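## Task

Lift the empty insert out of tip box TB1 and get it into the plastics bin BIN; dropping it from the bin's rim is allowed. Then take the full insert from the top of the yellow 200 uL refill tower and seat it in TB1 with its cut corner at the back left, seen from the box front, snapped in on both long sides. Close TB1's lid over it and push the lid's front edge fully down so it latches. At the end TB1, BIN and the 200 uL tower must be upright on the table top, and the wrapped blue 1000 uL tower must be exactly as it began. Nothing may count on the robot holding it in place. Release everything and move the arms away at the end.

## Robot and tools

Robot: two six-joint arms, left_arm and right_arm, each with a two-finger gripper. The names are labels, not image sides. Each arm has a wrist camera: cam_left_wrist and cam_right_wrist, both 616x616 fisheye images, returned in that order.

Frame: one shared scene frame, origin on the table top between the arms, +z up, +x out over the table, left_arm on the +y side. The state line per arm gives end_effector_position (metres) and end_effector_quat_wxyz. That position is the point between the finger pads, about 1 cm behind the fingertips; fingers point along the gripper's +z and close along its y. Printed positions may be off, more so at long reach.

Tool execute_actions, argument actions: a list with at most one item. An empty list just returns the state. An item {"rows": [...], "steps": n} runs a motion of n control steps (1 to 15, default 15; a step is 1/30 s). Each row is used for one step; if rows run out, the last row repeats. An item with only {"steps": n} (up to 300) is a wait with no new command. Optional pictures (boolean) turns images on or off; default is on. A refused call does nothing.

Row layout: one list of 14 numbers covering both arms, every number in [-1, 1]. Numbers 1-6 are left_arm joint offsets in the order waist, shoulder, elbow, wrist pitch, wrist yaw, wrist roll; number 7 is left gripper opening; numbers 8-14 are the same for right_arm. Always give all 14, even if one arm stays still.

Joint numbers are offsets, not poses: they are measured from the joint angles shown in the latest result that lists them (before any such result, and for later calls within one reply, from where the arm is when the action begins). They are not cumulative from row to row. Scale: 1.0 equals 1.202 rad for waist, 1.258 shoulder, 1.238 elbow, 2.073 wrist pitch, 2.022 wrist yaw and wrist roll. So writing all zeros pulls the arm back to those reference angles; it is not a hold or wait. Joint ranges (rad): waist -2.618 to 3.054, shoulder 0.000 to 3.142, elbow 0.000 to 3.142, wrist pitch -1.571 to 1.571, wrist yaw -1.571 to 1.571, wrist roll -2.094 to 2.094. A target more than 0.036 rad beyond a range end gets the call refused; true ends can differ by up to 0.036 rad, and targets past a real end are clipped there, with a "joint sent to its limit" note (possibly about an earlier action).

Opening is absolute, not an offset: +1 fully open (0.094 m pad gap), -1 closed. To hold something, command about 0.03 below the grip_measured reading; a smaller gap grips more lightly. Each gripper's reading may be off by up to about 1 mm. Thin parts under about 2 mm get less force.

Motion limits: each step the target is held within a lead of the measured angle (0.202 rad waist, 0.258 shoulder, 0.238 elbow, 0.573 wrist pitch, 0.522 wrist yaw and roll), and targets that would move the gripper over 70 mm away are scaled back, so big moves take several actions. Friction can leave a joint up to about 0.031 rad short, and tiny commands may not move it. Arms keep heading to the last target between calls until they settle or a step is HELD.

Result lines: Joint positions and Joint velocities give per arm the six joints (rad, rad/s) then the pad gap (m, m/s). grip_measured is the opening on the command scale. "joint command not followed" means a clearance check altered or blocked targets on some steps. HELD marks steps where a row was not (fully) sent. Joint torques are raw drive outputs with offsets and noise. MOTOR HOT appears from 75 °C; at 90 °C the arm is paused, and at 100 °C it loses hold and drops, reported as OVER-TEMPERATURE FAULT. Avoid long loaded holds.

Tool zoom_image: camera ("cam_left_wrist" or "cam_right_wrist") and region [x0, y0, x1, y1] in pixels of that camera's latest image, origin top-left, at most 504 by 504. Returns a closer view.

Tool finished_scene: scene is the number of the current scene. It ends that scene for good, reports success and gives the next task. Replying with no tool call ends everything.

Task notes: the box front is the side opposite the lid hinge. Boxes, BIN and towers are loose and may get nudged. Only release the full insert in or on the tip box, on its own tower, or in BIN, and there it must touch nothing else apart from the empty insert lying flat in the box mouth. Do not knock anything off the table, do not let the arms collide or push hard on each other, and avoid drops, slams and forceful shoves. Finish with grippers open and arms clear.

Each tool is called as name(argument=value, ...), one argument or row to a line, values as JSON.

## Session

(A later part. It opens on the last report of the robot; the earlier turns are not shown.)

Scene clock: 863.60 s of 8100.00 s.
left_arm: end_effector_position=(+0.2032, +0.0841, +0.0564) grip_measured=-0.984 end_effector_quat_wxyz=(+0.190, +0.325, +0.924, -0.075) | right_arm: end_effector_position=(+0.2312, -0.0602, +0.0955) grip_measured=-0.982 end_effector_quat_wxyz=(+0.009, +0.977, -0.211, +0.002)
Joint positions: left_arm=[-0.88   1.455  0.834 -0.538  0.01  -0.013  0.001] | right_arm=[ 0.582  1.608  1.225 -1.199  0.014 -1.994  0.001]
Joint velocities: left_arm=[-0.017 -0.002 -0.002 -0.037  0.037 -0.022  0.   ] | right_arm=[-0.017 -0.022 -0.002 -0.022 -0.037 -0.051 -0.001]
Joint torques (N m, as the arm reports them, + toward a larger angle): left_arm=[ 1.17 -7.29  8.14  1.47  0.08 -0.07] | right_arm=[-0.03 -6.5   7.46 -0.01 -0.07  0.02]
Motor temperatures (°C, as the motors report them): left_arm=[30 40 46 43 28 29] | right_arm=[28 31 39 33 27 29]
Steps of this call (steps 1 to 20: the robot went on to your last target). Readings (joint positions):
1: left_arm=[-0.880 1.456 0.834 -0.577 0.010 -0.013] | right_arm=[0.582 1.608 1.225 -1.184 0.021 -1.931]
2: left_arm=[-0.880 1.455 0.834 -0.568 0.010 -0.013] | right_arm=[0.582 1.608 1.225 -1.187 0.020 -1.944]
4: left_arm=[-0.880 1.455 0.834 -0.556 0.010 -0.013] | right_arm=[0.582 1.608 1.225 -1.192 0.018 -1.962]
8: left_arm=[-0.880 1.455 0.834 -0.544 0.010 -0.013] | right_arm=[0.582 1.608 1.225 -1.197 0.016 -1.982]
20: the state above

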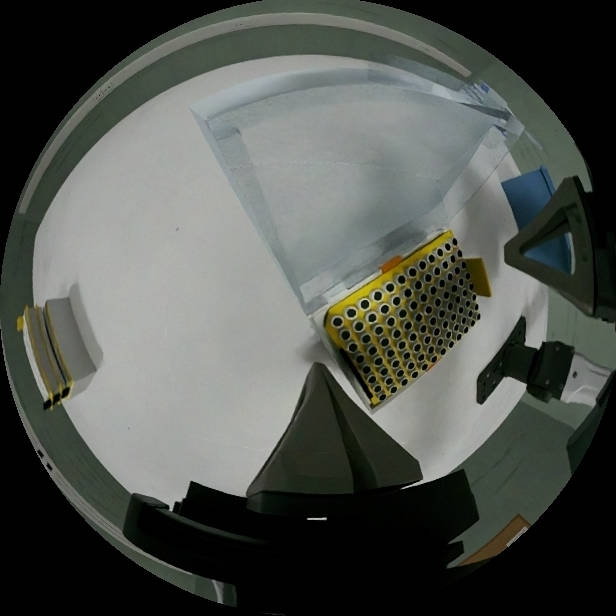

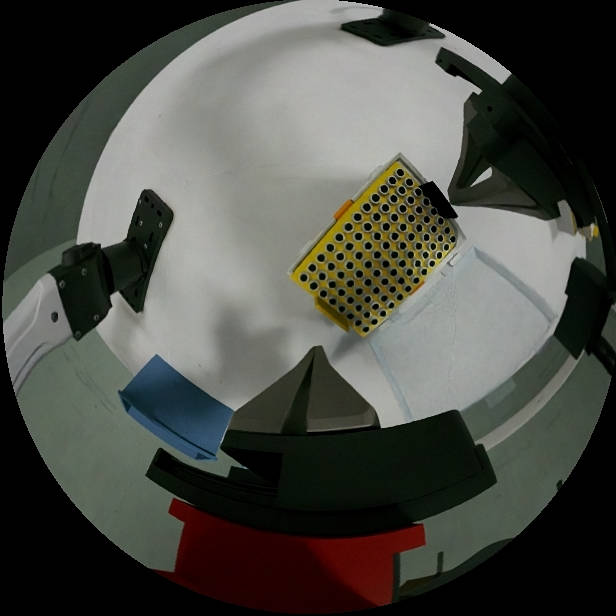

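execute_actions(
  actions=[
    {"rows":[[0,0,-0.02,0.01,0,0,-1,0,0,-0.03,0.02,0,0,-1],[0,0,-0.035,0.018,0,0,-1,0,0,-0.06,0.04,0,0,-1],[-0.015,0,-0.045,0.024,0,0,-1,0,0,-0.085,0.055,0,0,-1],[-0.03,0,-0.045,0.024,0,0,-1,0,0,-0.085,0.058,0,0,-1]],"steps":15},
  ],
)

zoom_image(
  camera="cam_left_wrist",
  region=[280,200,540,430],
)

Scene clock: 870.03 s of 8100.00 s.
left_arm: end_effector_position=(+0.2003, +0.0785, +0.0511) grip_measured=-0.984 end_effector_quat_wxyz=(+0.199, +0.334, +0.918, -0.077) | right_arm: end_effector_position=(+0.2285, -0.0625, +0.0725) grip_measured=-0.982 end_effector_quat_wxyz=(+0.007, +0.978, -0.211, +0.003)
Joint positions: left_arm=[-0.902  1.455  0.802 -0.487  0.004 -0.013  0.001] | right_arm=[ 0.582  1.608  1.132 -1.103  0.014 -1.995  0.001]
Joint velocities: left_arm=[-0.002  0.022 -0.002  0.007 -0.007  0.007 -0.   ] | right_arm=[-0.017 -0.002 -0.002 -0.007  0.051  0.007  0.   ]
Joint torques (N m, as the arm reports them, + toward a larger angle): left_arm=[-1.12 -6.26  6.01  1.4   0.16 -0.07] | right_arm=[-0.01 -6.19  4.99  0.33  0.    0.05]
Motor temperatures (°C, as the motors report them): left_arm=[30 41 46 42 28 29] | right_arm=[28 31 40 32 27 29]
Steps of this call (steps 1 to 15: the robot went on to your last target; steps 16 to 90: nothing new was sent; then 2.93 s passed at rest; steps 91 to 105: all 15 steps of this action). Readings (joint positions):
91: left_arm=[-0.880 1.455 0.834 -0.537 0.010 -0.013] | right_arm=[0.582 1.608 1.223 -1.196 0.014 -1.995]
92: left_arm=[-0.880 1.455 0.830 -0.531 0.010 -0.013] | right_arm=[0.582 1.608 1.214 -1.185 0.014 -1.995]
94: left_arm=[-0.883 1.455 0.815 -0.512 0.010 -0.013] | right_arm=[0.582 1.608 1.174 -1.148 0.014 -1.995]
98: left_arm=[-0.900 1.455 0.804 -0.492 0.004 -0.013] | right_arm=[0.582 1.608 1.132 -1.127 0.014 -1.995]
105: the state above

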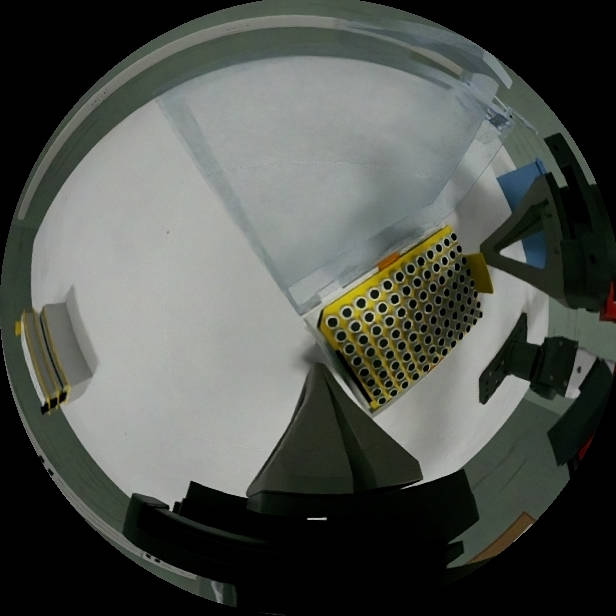

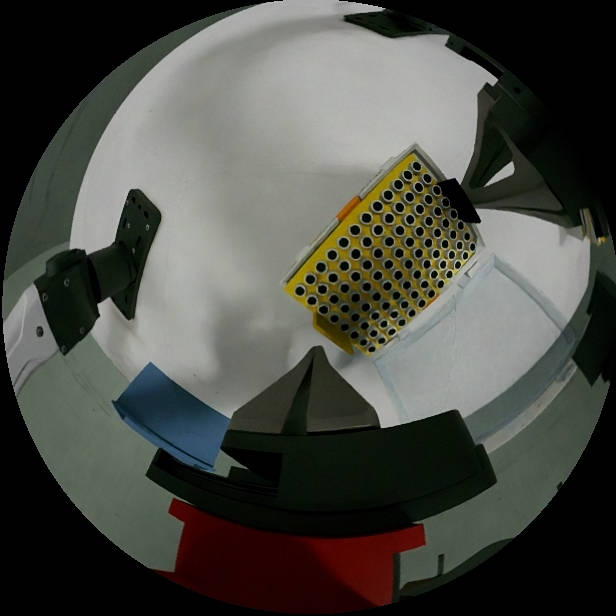

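Region (280, 200, 540, 430) of cam_left_wrist's 616x616 image, scaled by 1.938, with more detail than that image has; it fills the top 446 rows of this view, and the rest is white.

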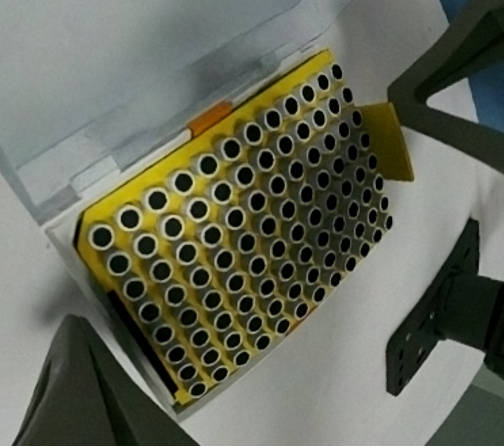

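execute_actions(
  actions=[
    {"rows":[[0,0,0,0,0,0,-1,0.012,0,0,0,0,0,-1],[0,0,0,0,0,0,-1,0.022,0,0,0,0,0,-1],[0,0,0,0,0,0,-1,0.032,0,0,0,0,0,-1]],"steps":12},
  ],
)

zoom_image(
  camera="cam_left_wrist",
  region=[280,200,540,430],
)

zoom_image(
  camera="cam_right_wrist",
  region=[250,130,500,380],
)

Scene clock: 876.20 s of 8100.00 s.
left_arm: end_effector_position=(+0.2004, +0.0784, +0.0512) grip_measured=-0.984 end_effector_quat_wxyz=(+0.199, +0.334, +0.918, -0.077) | right_arm: end_effector_position=(+0.2238, -0.0553, +0.0725) grip_measured=-0.982 end_effector_quat_wxyz=(+0.005, +0.981, -0.196, +0.005)
Joint positions: left_arm=[-0.902  1.455  0.802 -0.487  0.004 -0.013  0.001] | right_arm=[ 0.613  1.608  1.132 -1.098  0.014 -1.995  0.001]
Joint velocities: left_arm=[ 0.007 -0.012 -0.007  0.037 -0.051 -0.051 -0.001] | right_arm=[-0.007  0.002  0.007 -0.007 -0.066 -0.051 -0.   ]
Joint torques (N m, as the arm reports them, + toward a larger angle): left_arm=[ 0.09 -6.31  8.11  1.41  0.09 -0.07] | right_arm=[ 0.43 -6.07  5.8   0.12 -0.01  0.03]
Motor temperatures (°C, as the motors report them): left_arm=[30 42 46 42 28 29] | right_arm=[28 31 39 32 27 29]
Steps of this call (steps 1 to 15: the robot went on to your last target; steps 16 to 90: nothing new was sent; then 2.77 s passed at rest; steps 91 to 102: all 12 steps of this action). Readings (joint positions):
91: left_arm=[-0.902 1.455 0.802 -0.487 0.004 -0.013] | right_arm=[0.583 1.608 1.132 -1.098 0.014 -1.995]
92: left_arm=[-0.902 1.455 0.802 -0.487 0.004 -0.013] | right_arm=[0.585 1.608 1.132 -1.098 0.014 -1.995]
94: left_arm=[-0.902 1.455 0.802 -0.487 0.004 -0.013] | right_arm=[0.598 1.608 1.132 -1.098 0.014 -1.995]
98: left_arm=[-0.902 1.455 0.802 -0.487 0.004 -0.013] | right_arm=[0.613 1.608 1.132 -1.098 0.014 -1.995]
102: the state above

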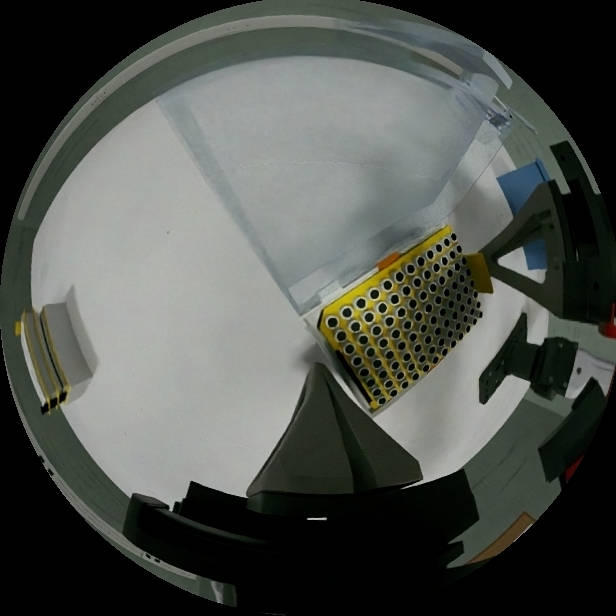

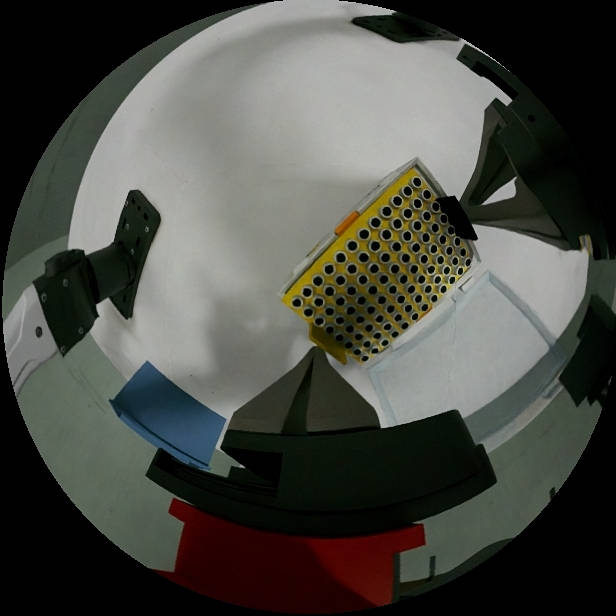

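Region (280, 200, 540, 430) of cam_left_wrist's 616x616 image, scaled by 1.938, with more detail than that image has; it fills the top 446 rows of this view, and the rest is white.

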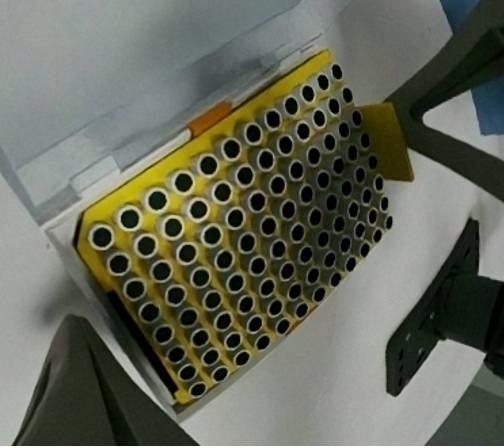

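Region (250, 130, 500, 380) of cam_right_wrist's 616x616 image, scaled by 2.016, with more detail than that image has.

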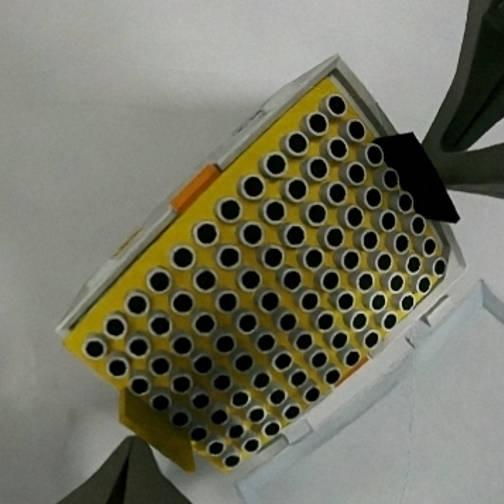

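execute_actions(
  actions=[
    {"rows":[[0,0,0,0,0,0,-1,0.01,0,0,0.008,0,0,-1],[0,0,0,0,0,0,-1,0.016,0,0,0.012,0,0,-1],[0,0,0,0,0,0,-1,0.021,0,0,0.014,0,0,-1]],"steps":12},
  ],
)

zoom_image(
  camera="cam_left_wrist",
  region=[280,200,540,430],
)

zoom_image(
  camera="cam_right_wrist",
  region=[250,130,500,380],
)

Scene clock: 881.33 s of 8100.00 s.
left_arm: end_effector_position=(+0.2005, +0.0786, +0.0512) grip_measured=-0.984 end_effector_quat_wxyz=(+0.200, +0.333, +0.918, -0.077) | right_arm: end_effector_position=(+0.2216, -0.0523, +0.0725) grip_measured=-0.982 end_effector_quat_wxyz=(+0.005, +0.982, -0.189, +0.006)
Joint positions: left_arm=[-0.902  1.455  0.802 -0.487  0.003 -0.013  0.001] | right_arm=[ 0.627  1.608  1.132 -1.096  0.015 -1.995  0.001]
Joint velocities: left_arm=[ 0.002 -0.012  0.012  0.037  0.022 -0.007  0.001] | right_arm=[ 0.007 -0.007 -0.002 -0.007 -0.081  0.007  0.   ]
Joint torques (N m, as the arm reports them, + toward a larger angle): left_arm=[ 0.11 -6.34  8.1   1.41  0.12 -0.07] | right_arm=[ 0.79 -6.06  5.76  0.41  0.01  0.02]
Motor temperatures (°C, as the motors report them): left_arm=[30 42 46 42 28 29] | right_arm=[28 31 39 32 27 29]
Steps of this call (steps 1 to 15: the robot went on to your last target; steps 16 to 90: nothing new was sent; then 1.73 s passed at rest; steps 91 to 102: all 12 steps of this action). Readings (joint positions):
91: left_arm=[-0.902 1.455 0.802 -0.487 0.004 -0.013] | right_arm=[0.613 1.608 1.132 -1.098 0.014 -1.995]
92: left_arm=[-0.902 1.455 0.802 -0.487 0.004 -0.013] | right_arm=[0.614 1.608 1.132 -1.097 0.014 -1.995]
94: left_arm=[-0.902 1.455 0.802 -0.487 0.004 -0.013] | right_arm=[0.621 1.608 1.132 -1.096 0.014 -1.995]
98: left_arm=[-0.902 1.455 0.802 -0.487 0.003 -0.013] | right_arm=[0.627 1.608 1.132 -1.096 0.015 -1.995]
102: the state above

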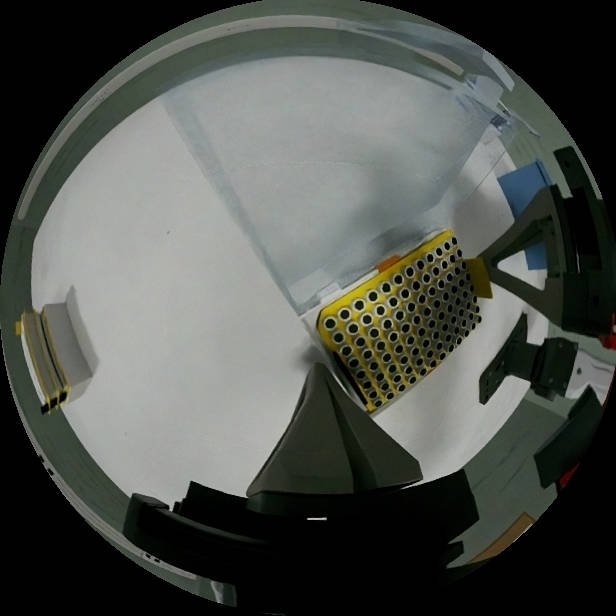

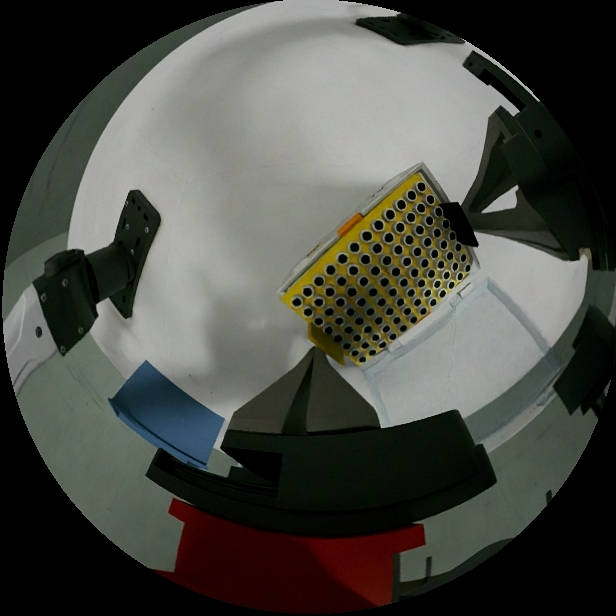

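Region (280, 200, 540, 430) of cam_left_wrist's 616x616 image, scaled by 1.938, with more detail than that image has; it fills the top 446 rows of this view, and the rest is white.

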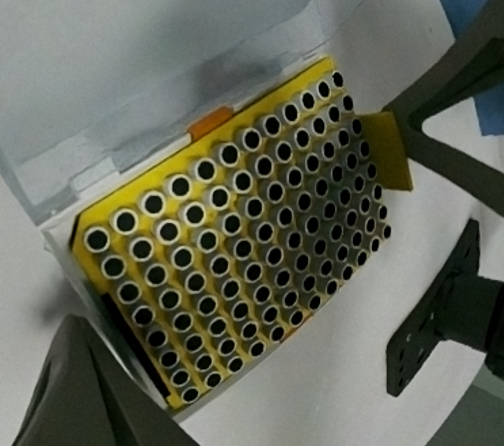

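Region (250, 130, 500, 380) of cam_right_wrist's 616x616 image, scaled by 2.016, with more detail than that image has.

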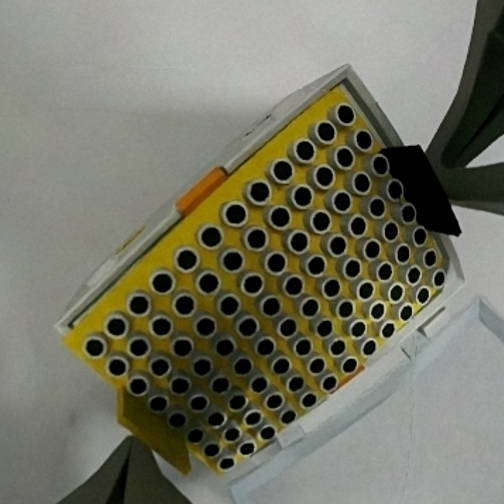

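Progressing. A bit more.

execute_actions(
  actions=[
    {"rows":[[0,0,0,0,0,0,-1,0.01,0,0,0.012,0,0,-1],[0,0,0,0,0,0,-1,0.016,0,0,0.016,0,0,-1],[0,0,0,0,0,0,-1,0.02,0,0,0.018,0,0,-1]],"steps":12},
  ],
)

zoom_image(
  camera="cam_left_wrist",
  region=[280,200,540,430],
)

zoom_image(
  camera="cam_right_wrist",
  region=[250,130,500,380],
)

Scene clock: 887.13 s of 8100.00 s.
left_arm: end_effector_position=(+0.2008, +0.0789, +0.0512) grip_measured=-0.984 end_effector_quat_wxyz=(+0.200, +0.333, +0.918, -0.076) | right_arm: end_effector_position=(+0.2201, -0.0508, +0.0725) grip_measured=-0.983 end_effector_quat_wxyz=(+0.006, +0.983, -0.183, +0.008)
Joint positions: left_arm=[-0.902  1.455  0.802 -0.487  0.001 -0.013  0.001] | right_arm=[ 0.639  1.608  1.132 -1.096  0.021 -1.995  0.001]
Joint velocities: left_arm=[ 0.002  0.002  0.002 -0.051  0.095 -0.037  0.   ] | right_arm=[ 0.002  0.002  0.012  0.066  0.022 -0.022 -0.001]
Joint torques (N m, as the arm reports them, + toward a larger angle): left_arm=[ 0.14 -6.33  8.14  1.41  0.13 -0.07] | right_arm=[ 0.88 -6.08  5.77  0.49 -0.04  0.03]
Motor temperatures (°C, as the motors report them): left_arm=[30 43 46 42 28 29] | right_arm=[28 31 39 32 27 29]
Steps of this call (steps 1 to 15: the robot went on to your last target; steps 16 to 90: nothing new was sent; then 2.40 s passed at rest; steps 91 to 102: all 12 steps of this action). Readings (joint positions):
91: left_arm=[-0.902 1.455 0.802 -0.487 0.003 -0.013] | right_arm=[0.627 1.608 1.132 -1.096 0.015 -1.995]
92: left_arm=[-0.902 1.455 0.802 -0.487 0.003 -0.013] | right_arm=[0.628 1.608 1.132 -1.096 0.016 -1.995]
94: left_arm=[-0.902 1.455 0.802 -0.487 0.002 -0.013] | right_arm=[0.633 1.608 1.132 -1.096 0.017 -1.995]
98: left_arm=[-0.902 1.455 0.802 -0.487 0.001 -0.013] | right_arm=[0.639 1.608 1.132 -1.096 0.021 -1.995]
102: the state above

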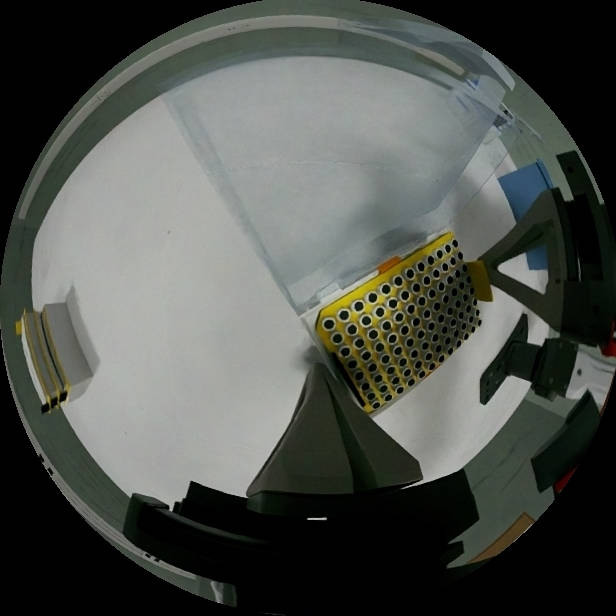

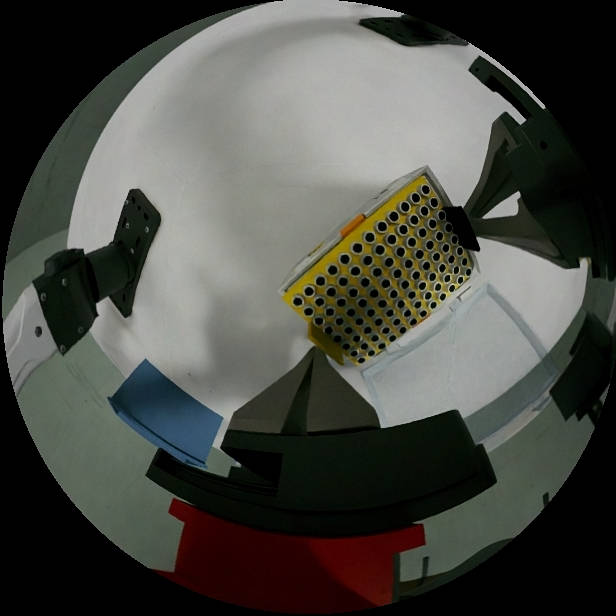

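Region (280, 200, 540, 430) of cam_left_wrist's 616x616 image, scaled by 1.938, with more detail than that image has; it fills the top 446 rows of this view, and the rest is white.

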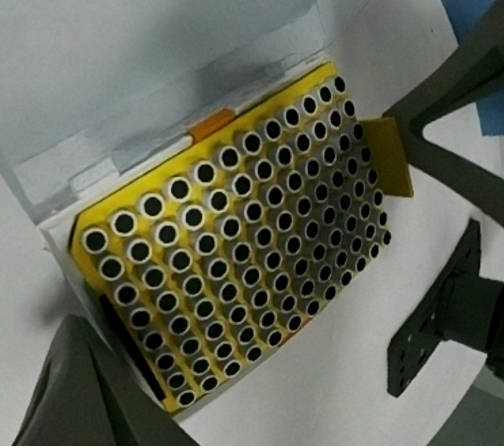

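Region (250, 130, 500, 380) of cam_right_wrist's 616x616 image, scaled by 2.016, with more detail than that image has.

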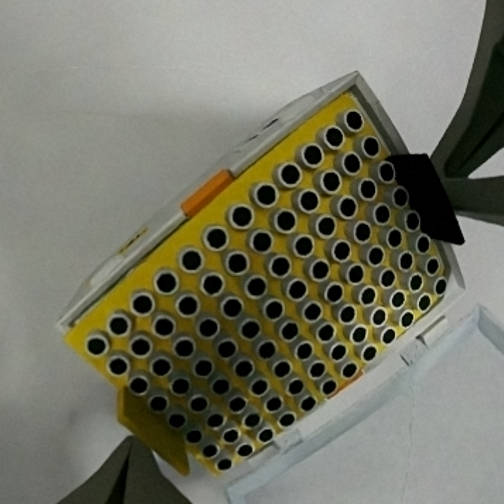

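execute_actions(
  actions=[
    {"rows":[[0.03,0,0,0,0,0,-1,-0.025,0,0,0,0,0,-1],[0.04,-0.05,0,-0.03,0,0,-1,-0.025,0,0.03,-0.02,0,0,-1],[0.04,-0.15,0,-0.08,0,0,-1,-0.025,0,0.07,-0.045,0,0,-1],[0.02,-0.27,0,-0.13,0,0,-1,-0.025,0,0.1,-0.06,0,0,-1],[-0.02,-0.4,0,-0.18,0,0,-1,-0.025,0,0.1,-0.06,0,0,-1],[-0.06,-0.52,0,-0.24,0,0,-1,-0.025,0,0.1,-0.06,0,0,-1],[-0.1,-0.62,0,-0.29,0,0,-1,-0.025,0,0.1,-0.06,0,0,-1],[-0.14,-0.68,0,-0.315,0,0,-1,0.01,0.02,0.12,-0.055,0,0,-1],[-0.14,-0.68,0,-0.315,0,0,-1,0.05,0.04,0.135,-0.05,0,0,-1],[-0.14,-0.68,0,-0.315,0,0,-1,0.09,0.06,0.15,-0.048,0,0,-1],[-0.14,-0.68,0,-0.315,0,0,-1,0.116,0.08,0.166,-0.046,0,0,-1]],"steps":15},
  ],
  pictures=false,
)

execute_actions(
  actions=[
    {"steps":15},
  ],
)

zoom_image(
  camera="cam_right_wrist",
  region=[220,200,460,400],
)

Scene clock: 902.83 s of 8100.00 s.
left_arm: end_effector_position=(+0.0818, +0.1410, +0.1939) grip_measured=-0.984 end_effector_quat_wxyz=(+0.333, +0.384, +0.847, -0.156) | right_arm: end_effector_position=(+0.2085, -0.0013, +0.0913) grip_measured=-0.983 end_effector_quat_wxyz=(+0.006, +0.994, -0.112, +0.008)
Joint positions: left_arm=[-1.057  0.593  0.814 -1.039  0.001 -0.013  0.001] | right_arm=[ 0.781  1.703  1.311 -1.18   0.02  -1.995  0.001]
Joint velocities: left_arm=[ 0.002 -0.359 -0.002 -0.579  0.007  0.051 -0.   ] | right_arm=[ 0.125  0.188  0.017 -0.066  0.037  0.007  0.   ]
Joint torques (N m, as the arm reports them, + toward a larger angle): left_arm=[-0.98  4.05  7.2   1.76  0.12 -0.06] | right_arm=[-0.81 -7.47  7.76  0.13  0.01  0.03]
Motor temperatures (°C, as the motors report them): left_arm=[30 44 46 41 28 29] | right_arm=[28 31 39 32 27 29]
Steps of this call (steps 1 to 15: the robot went on to your last target; steps 16 to 90: nothing new was sent; then 12.20 s passed at rest; steps 91 to 105: all 15 steps of this action). Readings (joint positions):
91: left_arm=[-0.899 1.455 0.802 -0.487 0.001 -0.013] | right_arm=[0.637 1.608 1.132 -1.096 0.021 -1.995]
92: left_arm=[-0.891 1.450 0.802 -0.490 0.001 -0.013] | right_arm=[0.631 1.608 1.132 -1.098 0.021 -1.995]
94: left_arm=[-0.875 1.370 0.799 -0.554 -0.000 -0.013] | right_arm=[0.620 1.612 1.159 -1.136 0.021 -1.995]
98: left_arm=[-0.958 1.053 0.806 -0.766 -0.004 -0.013] | right_arm=[0.619 1.614 1.233 -1.172 0.021 -1.995]
105: the state above

Scene clock: 903.33 s of 8100.00 s.
left_arm: end_effector_position=(+0.0717, +0.1528, +0.1811) grip_measured=-0.984 end_effector_quat_wxyz=(+0.299, +0.390, +0.860, -0.141) | right_arm: end_effector_position=(+0.2081, -0.0012, +0.0894) grip_measured=-0.983 end_effector_quat_wxyz=(+0.008, +0.994, -0.112, +0.007)
Joint positions: left_arm=[-1.057  0.59   0.814 -1.121  0.001 -0.013  0.001] | right_arm=[ 0.783  1.709  1.311 -1.18   0.02  -1.995  0.001]
Joint velocities: left_arm=[-0.012  0.012  0.007 -0.007 -0.051 -0.037 -0.001] | right_arm=[ 0.017  0.017  0.007 -0.007 -0.022 -0.007  0.   ]
Joint torques (N m, as the arm reports them, + toward a larger angle): left_arm=[-0.96  2.44  7.17  1.69  0.1  -0.08] | right_arm=[-0.47 -7.09  7.73  0.06  0.02  0.04]
Motor temperatures (°C, as the motors report them): left_arm=[30 44 46 41 28 29] | right_arm=[28 32 39 32 27 29]
Steps of this call (steps 1 to 15: the robot went on to your last target). Readings (joint positions):
1: left_arm=[-1.057 0.588 0.814 -1.055 0.001 -0.013] | right_arm=[0.783 1.708 1.311 -1.180 0.020 -1.995]
2: left_arm=[-1.057 0.589 0.814 -1.071 0.001 -0.013] | right_arm=[0.783 1.709 1.311 -1.180 0.020 -1.995]
4: left_arm=[-1.057 0.590 0.814 -1.092 0.001 -0.013] | right_arm=[0.783 1.709 1.311 -1.180 0.020 -1.995]
8: left_arm=[-1.057 0.590 0.814 -1.112 0.001 -0.013] | right_arm=[0.783 1.709 1.311 -1.180 0.020 -1.995]
15: the state above

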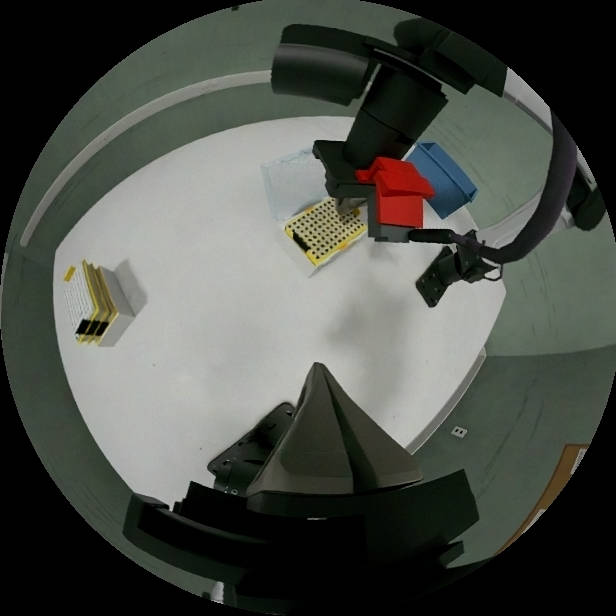

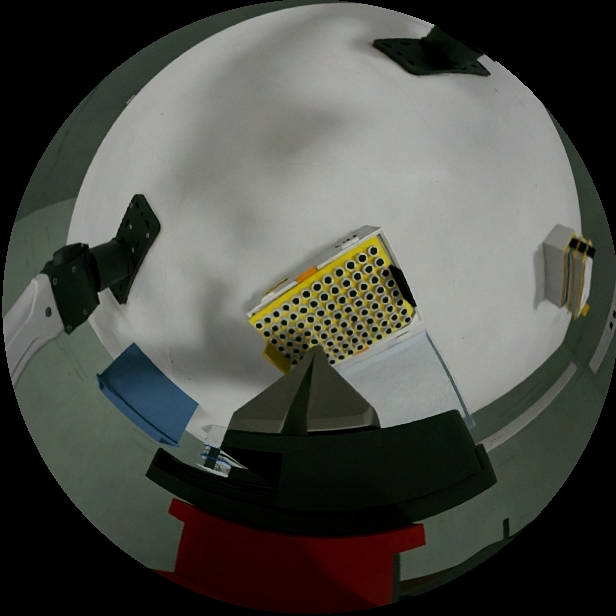

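Region (220, 200, 460, 400) of cam_right_wrist's 616x616 image, scaled by 2.100, with more detail than that image has.

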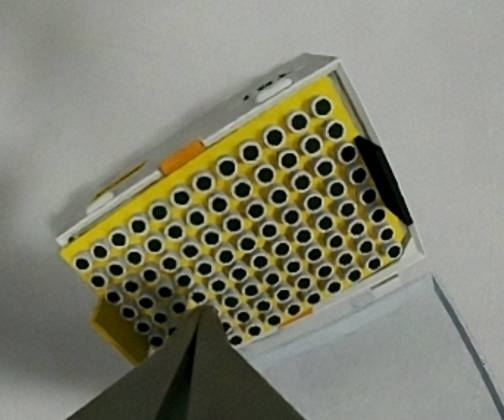

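execute_actions(
  actions=[
    {"rows":[[0,0,0,0,0,0,-1,0,0,0,0.02,0,0,-1],[0,0,0,0,0,0,-1,0,0,-0.02,0.035,0,0,-1],[0,0,0,0,0,0,-1,0,0,-0.04,0.045,0,0,-1],[0,0,0,0,0,0,-1,0,0,-0.055,0.05,0,0,-1],[0,0,0,0,0,0,-1,0,0,-0.067,0.05,0,0,-1]],"steps":15},
  ],
  pictures=false,
)

execute_actions(
  actions=[
    {"rows":[[0,0,0,0,0,0,-1,0,0,-0.02,0.012,0,0,-1],[0,0,0,0,0,0,-1,0,0,-0.03,0.016,0,0,-1],[0,0,0,0,0,0,-1,0,0.005,-0.04,0.02,0,0,-1],[0,0,0,0,0,0,-1,0,0.01,-0.05,0.022,0,0,-1],[0,0,0,0,0,0,-1,0,0.015,-0.06,0.024,0,0,-1],[0,0,0,0,0,0,-1,0,0.02,-0.07,0.026,0,0,-1]],"steps":15},
  ],
)

zoom_image(
  camera="cam_right_wrist",
  region=[220,200,460,400],
)

Scene clock: 913.10 s of 8100.00 s.
left_arm: end_effector_position=(+0.0715, +0.1531, +0.1808) grip_measured=-0.984 end_effector_quat_wxyz=(+0.298, +0.390, +0.860, -0.140) | right_arm: end_effector_position=(+0.2079, -0.0015, +0.0726) grip_measured=-0.983 end_effector_quat_wxyz=(+0.003, +0.994, -0.112, +0.010)
Joint positions: left_arm=[-1.057  0.59   0.814 -1.123  0.001 -0.013  0.001] | right_arm=[ 0.783  1.709  1.243 -1.101  0.02  -1.995  0.001]
Joint velocities: left_arm=[-0.002 -0.007  0.007  0.037 -0.095  0.007  0.001] | right_arm=[-0.012 -0.002  0.012  0.066  0.007 -0.037 -0.001]
Joint torques (N m, as the arm reports them, + toward a larger angle): left_arm=[ 0.12  1.52  8.13  1.88  0.11 -0.08] | right_arm=[-0.01 -6.86  4.46  0.31  0.01  0.04]
Motor temperatures (°C, as the motors report them): left_arm=[30 43 46 42 28 29] | right_arm=[28 32 39 32 27 29]
Steps of this call (steps 1 to 15: the robot went on to your last target; steps 16 to 90: nothing new was sent; then 6.27 s passed at rest; steps 91 to 105: all 15 steps of this action). Readings (joint positions):
91: left_arm=[-1.057 0.590 0.814 -1.123 0.001 -0.013] | right_arm=[0.783 1.709 1.311 -1.179 0.020 -1.995]
92: left_arm=[-1.057 0.590 0.814 -1.123 0.001 -0.013] | right_arm=[0.783 1.709 1.311 -1.173 0.020 -1.995]
94: left_arm=[-1.057 0.590 0.814 -1.123 0.001 -0.013] | right_arm=[0.783 1.709 1.299 -1.143 0.020 -1.995]
98: left_arm=[-1.057 0.590 0.814 -1.123 0.001 -0.013] | right_arm=[0.783 1.709 1.248 -1.115 0.020 -1.995]
105: the state above

Scene clock: 913.60 s of 8100.00 s.
left_arm: end_effector_position=(+0.0715, +0.1531, +0.1808) grip_measured=-0.984 end_effector_quat_wxyz=(+0.298, +0.390, +0.860, -0.140) | right_arm: end_effector_position=(+0.2073, -0.0023, +0.0665) grip_measured=-0.983 end_effector_quat_wxyz=(+0.002, +0.994, -0.112, +0.010)
Joint positions: left_arm=[-1.057  0.59   0.814 -1.123  0.001 -0.013  0.001] | right_arm=[ 0.783  1.708  1.217 -1.072  0.02  -1.995  0.001]
Joint velocities: left_arm=[ 0.002 -0.022  0.002  0.022 -0.051  0.037 -0.001] | right_arm=[ 0.007 -0.007 -0.027 -0.022 -0.007 -0.007  0.   ]
Joint torques (N m, as the arm reports them, + toward a larger angle): left_arm=[ 0.11  1.49  8.21  1.86  0.11 -0.06] | right_arm=[ 0.03 -5.09  1.34  0.42  0.01  0.03]
Motor temperatures (°C, as the motors report them): left_arm=[30 43 46 42 28 29] | right_arm=[28 32 39 32 27 29]
Steps of this call (steps 1 to 15: all 15 steps of this action). Readings (joint positions):
1: left_arm=[-1.057 0.590 0.814 -1.123 0.001 -0.013] | right_arm=[0.783 1.709 1.243 -1.099 0.020 -1.995]
2: left_arm=[-1.057 0.590 0.814 -1.123 0.001 -0.013] | right_arm=[0.783 1.709 1.241 -1.096 0.020 -1.995]
4: left_arm=[-1.057 0.590 0.814 -1.123 0.001 -0.013] | right_arm=[0.783 1.709 1.228 -1.083 0.020 -1.995]
8: left_arm=[-1.057 0.590 0.814 -1.123 0.001 -0.013] | right_arm=[0.783 1.708 1.217 -1.072 0.020 -1.995]
15: the state above

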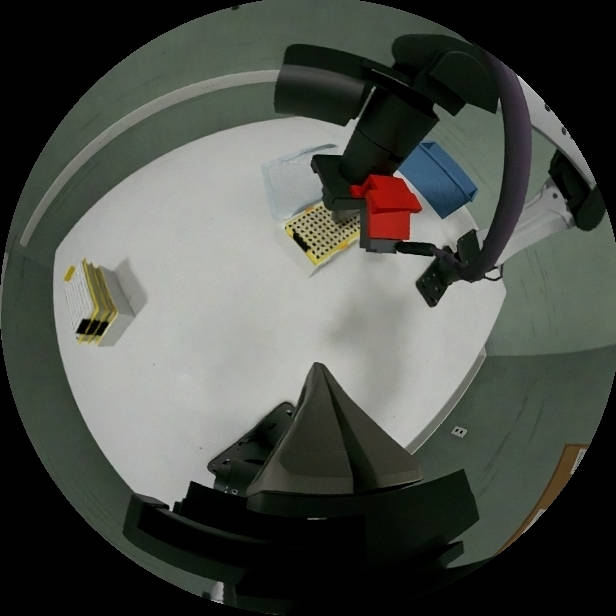

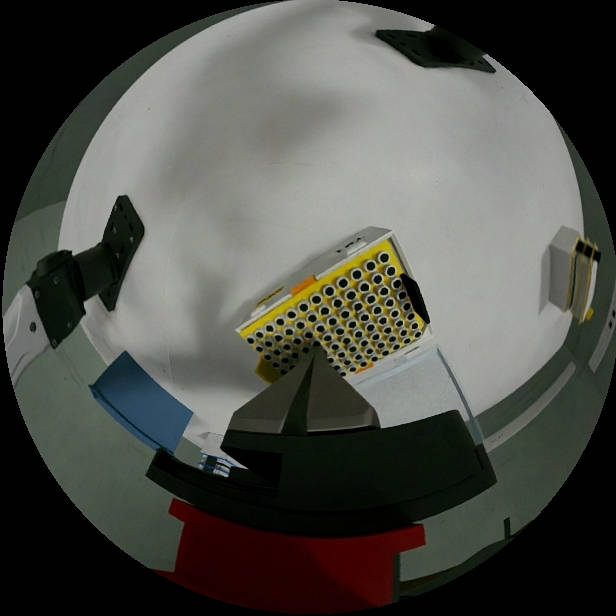

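Region (220, 200, 460, 400) of cam_right_wrist's 616x616 image, scaled by 2.100, with more detail than that image has.

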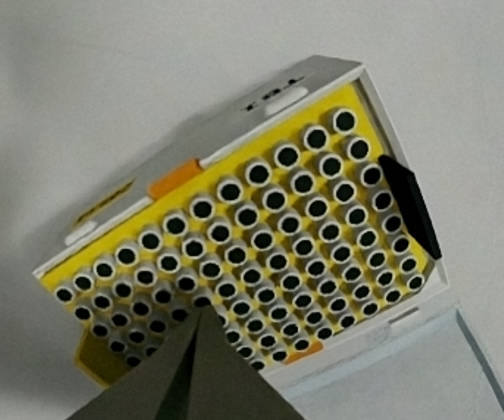

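execute_actions(
  actions=[
    {"rows":[[0,0,0,0,0,0,-1,0,0.025,-0.055,0.012,0,0,-1],[0,0,0,0,0,0,-1,0,0.03,-0.065,0.014,0,0,-1],[0,0,0,0,0,0,-1,0,0.035,-0.075,0.016,0,0,-1],[0,0,0,0,0,0,-1,0,0.04,-0.085,0.018,0,0,-1],[0,0,0,0,0,0,-1,0,0.045,-0.095,0.02,0,0,-1]],"steps":12},
  ],
)

zoom_image(
  camera="cam_right_wrist",
  region=[220,200,460,400],
)

Scene clock: 919.10 s of 8100.00 s.
left_arm: end_effector_position=(+0.0715, +0.1531, +0.1808) grip_measured=-0.984 end_effector_quat_wxyz=(+0.298, +0.390, +0.860, -0.140) | right_arm: end_effector_position=(+0.2068, -0.0029, +0.0651) grip_measured=-0.983 end_effector_quat_wxyz=(-0.003, +0.994, -0.112, +0.013)
Joint positions: left_arm=[-1.057  0.59   0.814 -1.123  0.001 -0.013  0.001] | right_arm=[ 0.783  1.696  1.197 -1.053  0.02  -1.995  0.001]
Joint velocities: left_arm=[-0.012  0.007  0.007  0.037 -0.007 -0.037 -0.001] | right_arm=[-0.002 -0.012 -0.002  0.125 -0.007 -0.007  0.001]
Joint torques (N m, as the arm reports them, + toward a larger angle): left_arm=[ 0.11  1.51  8.15  1.85  0.11 -0.07] | right_arm=[-0.01 -2.03 -1.36  0.42  0.01  0.04]
Motor temperatures (°C, as the motors report them): left_arm=[30 42 46 42 28 29] | right_arm=[28 32 39 32 27 29]
Steps of this call (steps 1 to 15: the robot went on to your last target; steps 16 to 90: nothing new was sent; then 2.10 s passed at rest; steps 91 to 102: all 12 steps of this action). Readings (joint positions):
91: left_arm=[-1.057 0.590 0.814 -1.123 0.001 -0.013] | right_arm=[0.783 1.708 1.217 -1.072 0.020 -1.995]
92: left_arm=[-1.057 0.590 0.814 -1.123 0.001 -0.013] | right_arm=[0.783 1.708 1.215 -1.071 0.020 -1.995]
94: left_arm=[-1.057 0.590 0.814 -1.123 0.001 -0.013] | right_arm=[0.783 1.705 1.209 -1.065 0.020 -1.995]
98: left_arm=[-1.057 0.590 0.814 -1.123 0.001 -0.013] | right_arm=[0.783 1.696 1.198 -1.054 0.020 -1.995]
102: the state above

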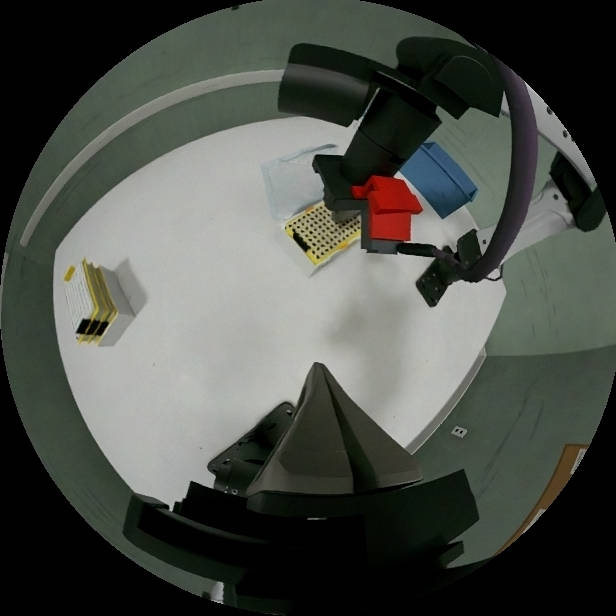

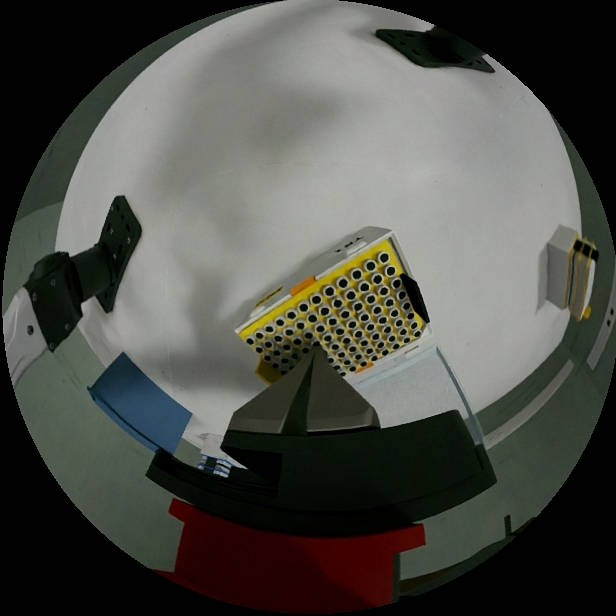

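Region (220, 200, 460, 400) of cam_right_wrist's 616x616 image, scaled by 2.100, with more detail than that image has.

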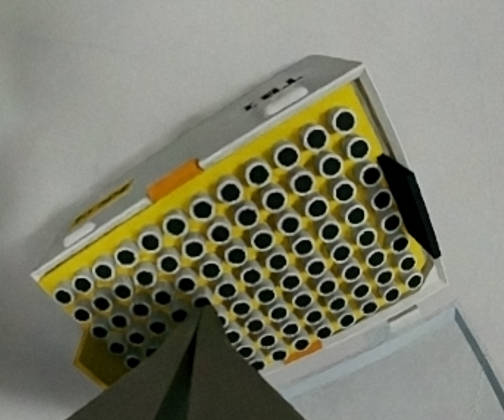

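execute_actions(
  actions=[
    {"rows":[[0,0,0,0,0,0,-1,0,0,0,0,0,0,-1],[0,0,0,0,0,0,-1,0,0,0.05,-0.03,0,0,-1],[0,0,0,0,0,0,-1,0,0,0.1,-0.06,0,0,-1],[0,0,0,0,0,0,-1,-0.03,-0.02,0.15,-0.1,0,0.1,-1],[0,0,0,0,0,0,-1,-0.07,-0.04,0.18,-0.13,0,0.2,-1],[0,0,0,0,0,0,-1,-0.11,-0.06,0.2,-0.15,0,0.3,-1],[0,0,0,0,0,0,-1,-0.14,-0.08,0.2,-0.17,0,0.45,-1]],"steps":15},
  ],
  pictures=false,
)

execute_actions(
  actions=[
    {"steps":15},
  ],
)

zoom_image(
  camera="cam_right_wrist",
  region=[200,130,450,380],
)

zoom_image(
  camera="cam_left_wrist",
  region=[250,140,400,290],
)

Scene clock: 928.63 s of 8100.00 s.
left_arm: end_effector_position=(+0.0715, +0.1531, +0.1808) grip_measured=-0.984 end_effector_quat_wxyz=(+0.298, +0.390, +0.860, -0.140) | right_arm: end_effector_position=(+0.2369, -0.0470, +0.1532) grip_measured=-0.983 end_effector_quat_wxyz=(-0.024, +0.827, -0.561, +0.017)
Joint positions: left_arm=[-1.057  0.59   0.814 -1.123  0.001 -0.013  0.001] | right_arm=[ 0.608  1.588  1.432 -1.36   0.022 -1.203  0.001]
Joint velocities: left_arm=[ 0.002 -0.002  0.017 -0.022  0.007  0.007  0.   ] | right_arm=[ 0.027  0.002 -0.002 -0.183  0.081  0.755 -0.   ]
Joint torques (N m, as the arm reports them, + toward a larger angle): left_arm=[ 0.14  1.54  8.17  1.85  0.12 -0.07] | right_arm=[ 0.27 -5.95  6.97  0.2  -0.01  0.07]
Motor temperatures (°C, as the motors report them): left_arm=[30 42 46 43 28 29] | right_arm=[28 31 38 32 27 29]
Steps of this call (steps 1 to 15: the robot went on to your last target; steps 16 to 90: nothing new was sent; then 6.03 s passed at rest; steps 91 to 105: all 15 steps of this action). Readings (joint positions):
91: left_arm=[-1.057 0.590 0.814 -1.123 0.001 -0.013] | right_arm=[0.783 1.691 1.200 -1.053 0.020 -1.995]
92: left_arm=[-1.057 0.590 0.814 -1.123 0.001 -0.013] | right_arm=[0.783 1.690 1.205 -1.061 0.020 -1.995]
94: left_arm=[-1.057 0.590 0.814 -1.123 0.001 -0.013] | right_arm=[0.780 1.699 1.253 -1.117 0.019 -1.968]
98: left_arm=[-1.057 0.590 0.814 -1.123 0.001 -0.013] | right_arm=[0.674 1.656 1.398 -1.240 0.014 -1.623]
105: the state above

Scene clock: 929.13 s of 8100.00 s.
left_arm: end_effector_position=(+0.0715, +0.1531, +0.1808) grip_measured=-0.984 end_effector_quat_wxyz=(+0.298, +0.390, +0.860, -0.140) | right_arm: end_effector_position=(+0.2315, -0.0520, +0.1528) grip_measured=-0.983 end_effector_quat_wxyz=(-0.010, +0.796, -0.605, +0.013)
Joint positions: left_arm=[-1.057  0.59   0.814 -1.123  0.001 -0.013  0.001] | right_arm=[ 0.608  1.589  1.432 -1.389  0.022 -1.094  0.001]
Joint velocities: left_arm=[-0.002  0.007  0.017 -0.051  0.022 -0.022 -0.   ] | right_arm=[ 0.012  0.007 -0.002  0.037  0.007  0.007 -0.001]
Joint torques (N m, as the arm reports them, + toward a larger angle): left_arm=[ 0.12  1.56  8.15  1.85  0.11 -0.06] | right_arm=[ 0.5  -5.56  6.89  0.17  0.01  0.11]
Motor temperatures (°C, as the motors report them): left_arm=[30 41 46 43 28 29] | right_arm=[28 31 38 32 27 29]
Steps of this call (steps 1 to 15: the robot went on to your last target). Readings (joint positions):
1: left_arm=[-1.057 0.590 0.814 -1.123 0.001 -0.013] | right_arm=[0.608 1.589 1.432 -1.366 0.022 -1.180]
2: left_arm=[-1.057 0.590 0.814 -1.123 0.001 -0.013] | right_arm=[0.608 1.589 1.432 -1.371 0.022 -1.162]
4: left_arm=[-1.057 0.590 0.814 -1.123 0.001 -0.013] | right_arm=[0.608 1.589 1.432 -1.379 0.022 -1.136]
8: left_arm=[-1.057 0.590 0.814 -1.123 0.001 -0.013] | right_arm=[0.608 1.589 1.432 -1.386 0.022 -1.109]
15: the state above

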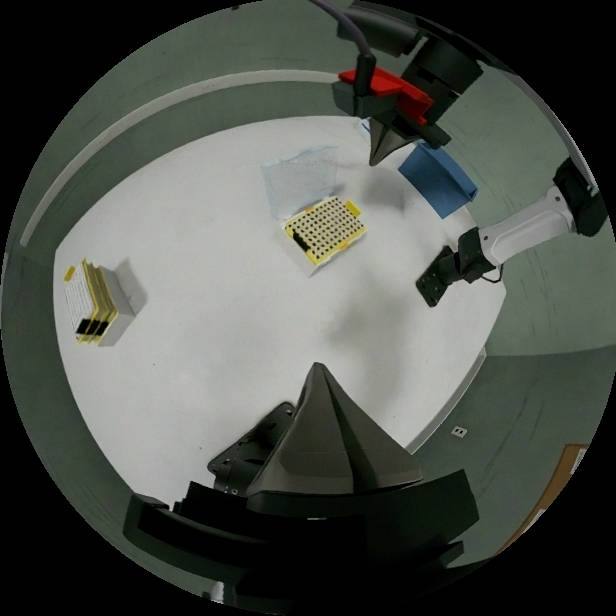

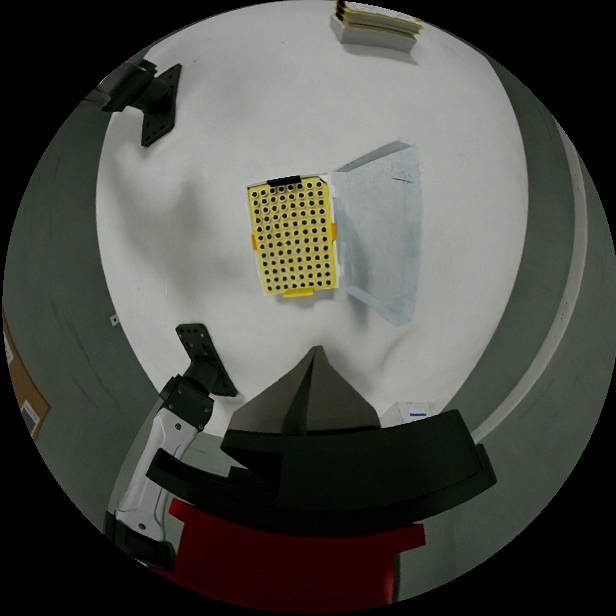

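Region (200, 130, 450, 380) of cam_right_wrist's 616x616 image, scaled by 2.016, with more detail than that image has.

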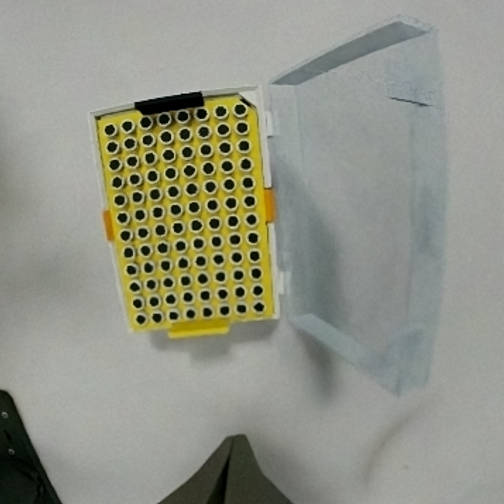

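Region (250, 140, 400, 290) of cam_left_wrist's 616x616 image, scaled by 3.360, with more detail than that image has.

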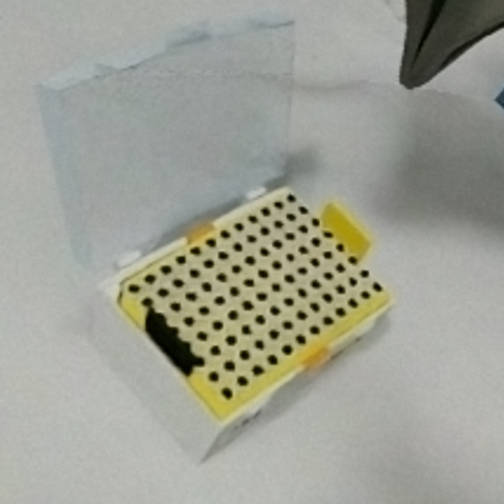

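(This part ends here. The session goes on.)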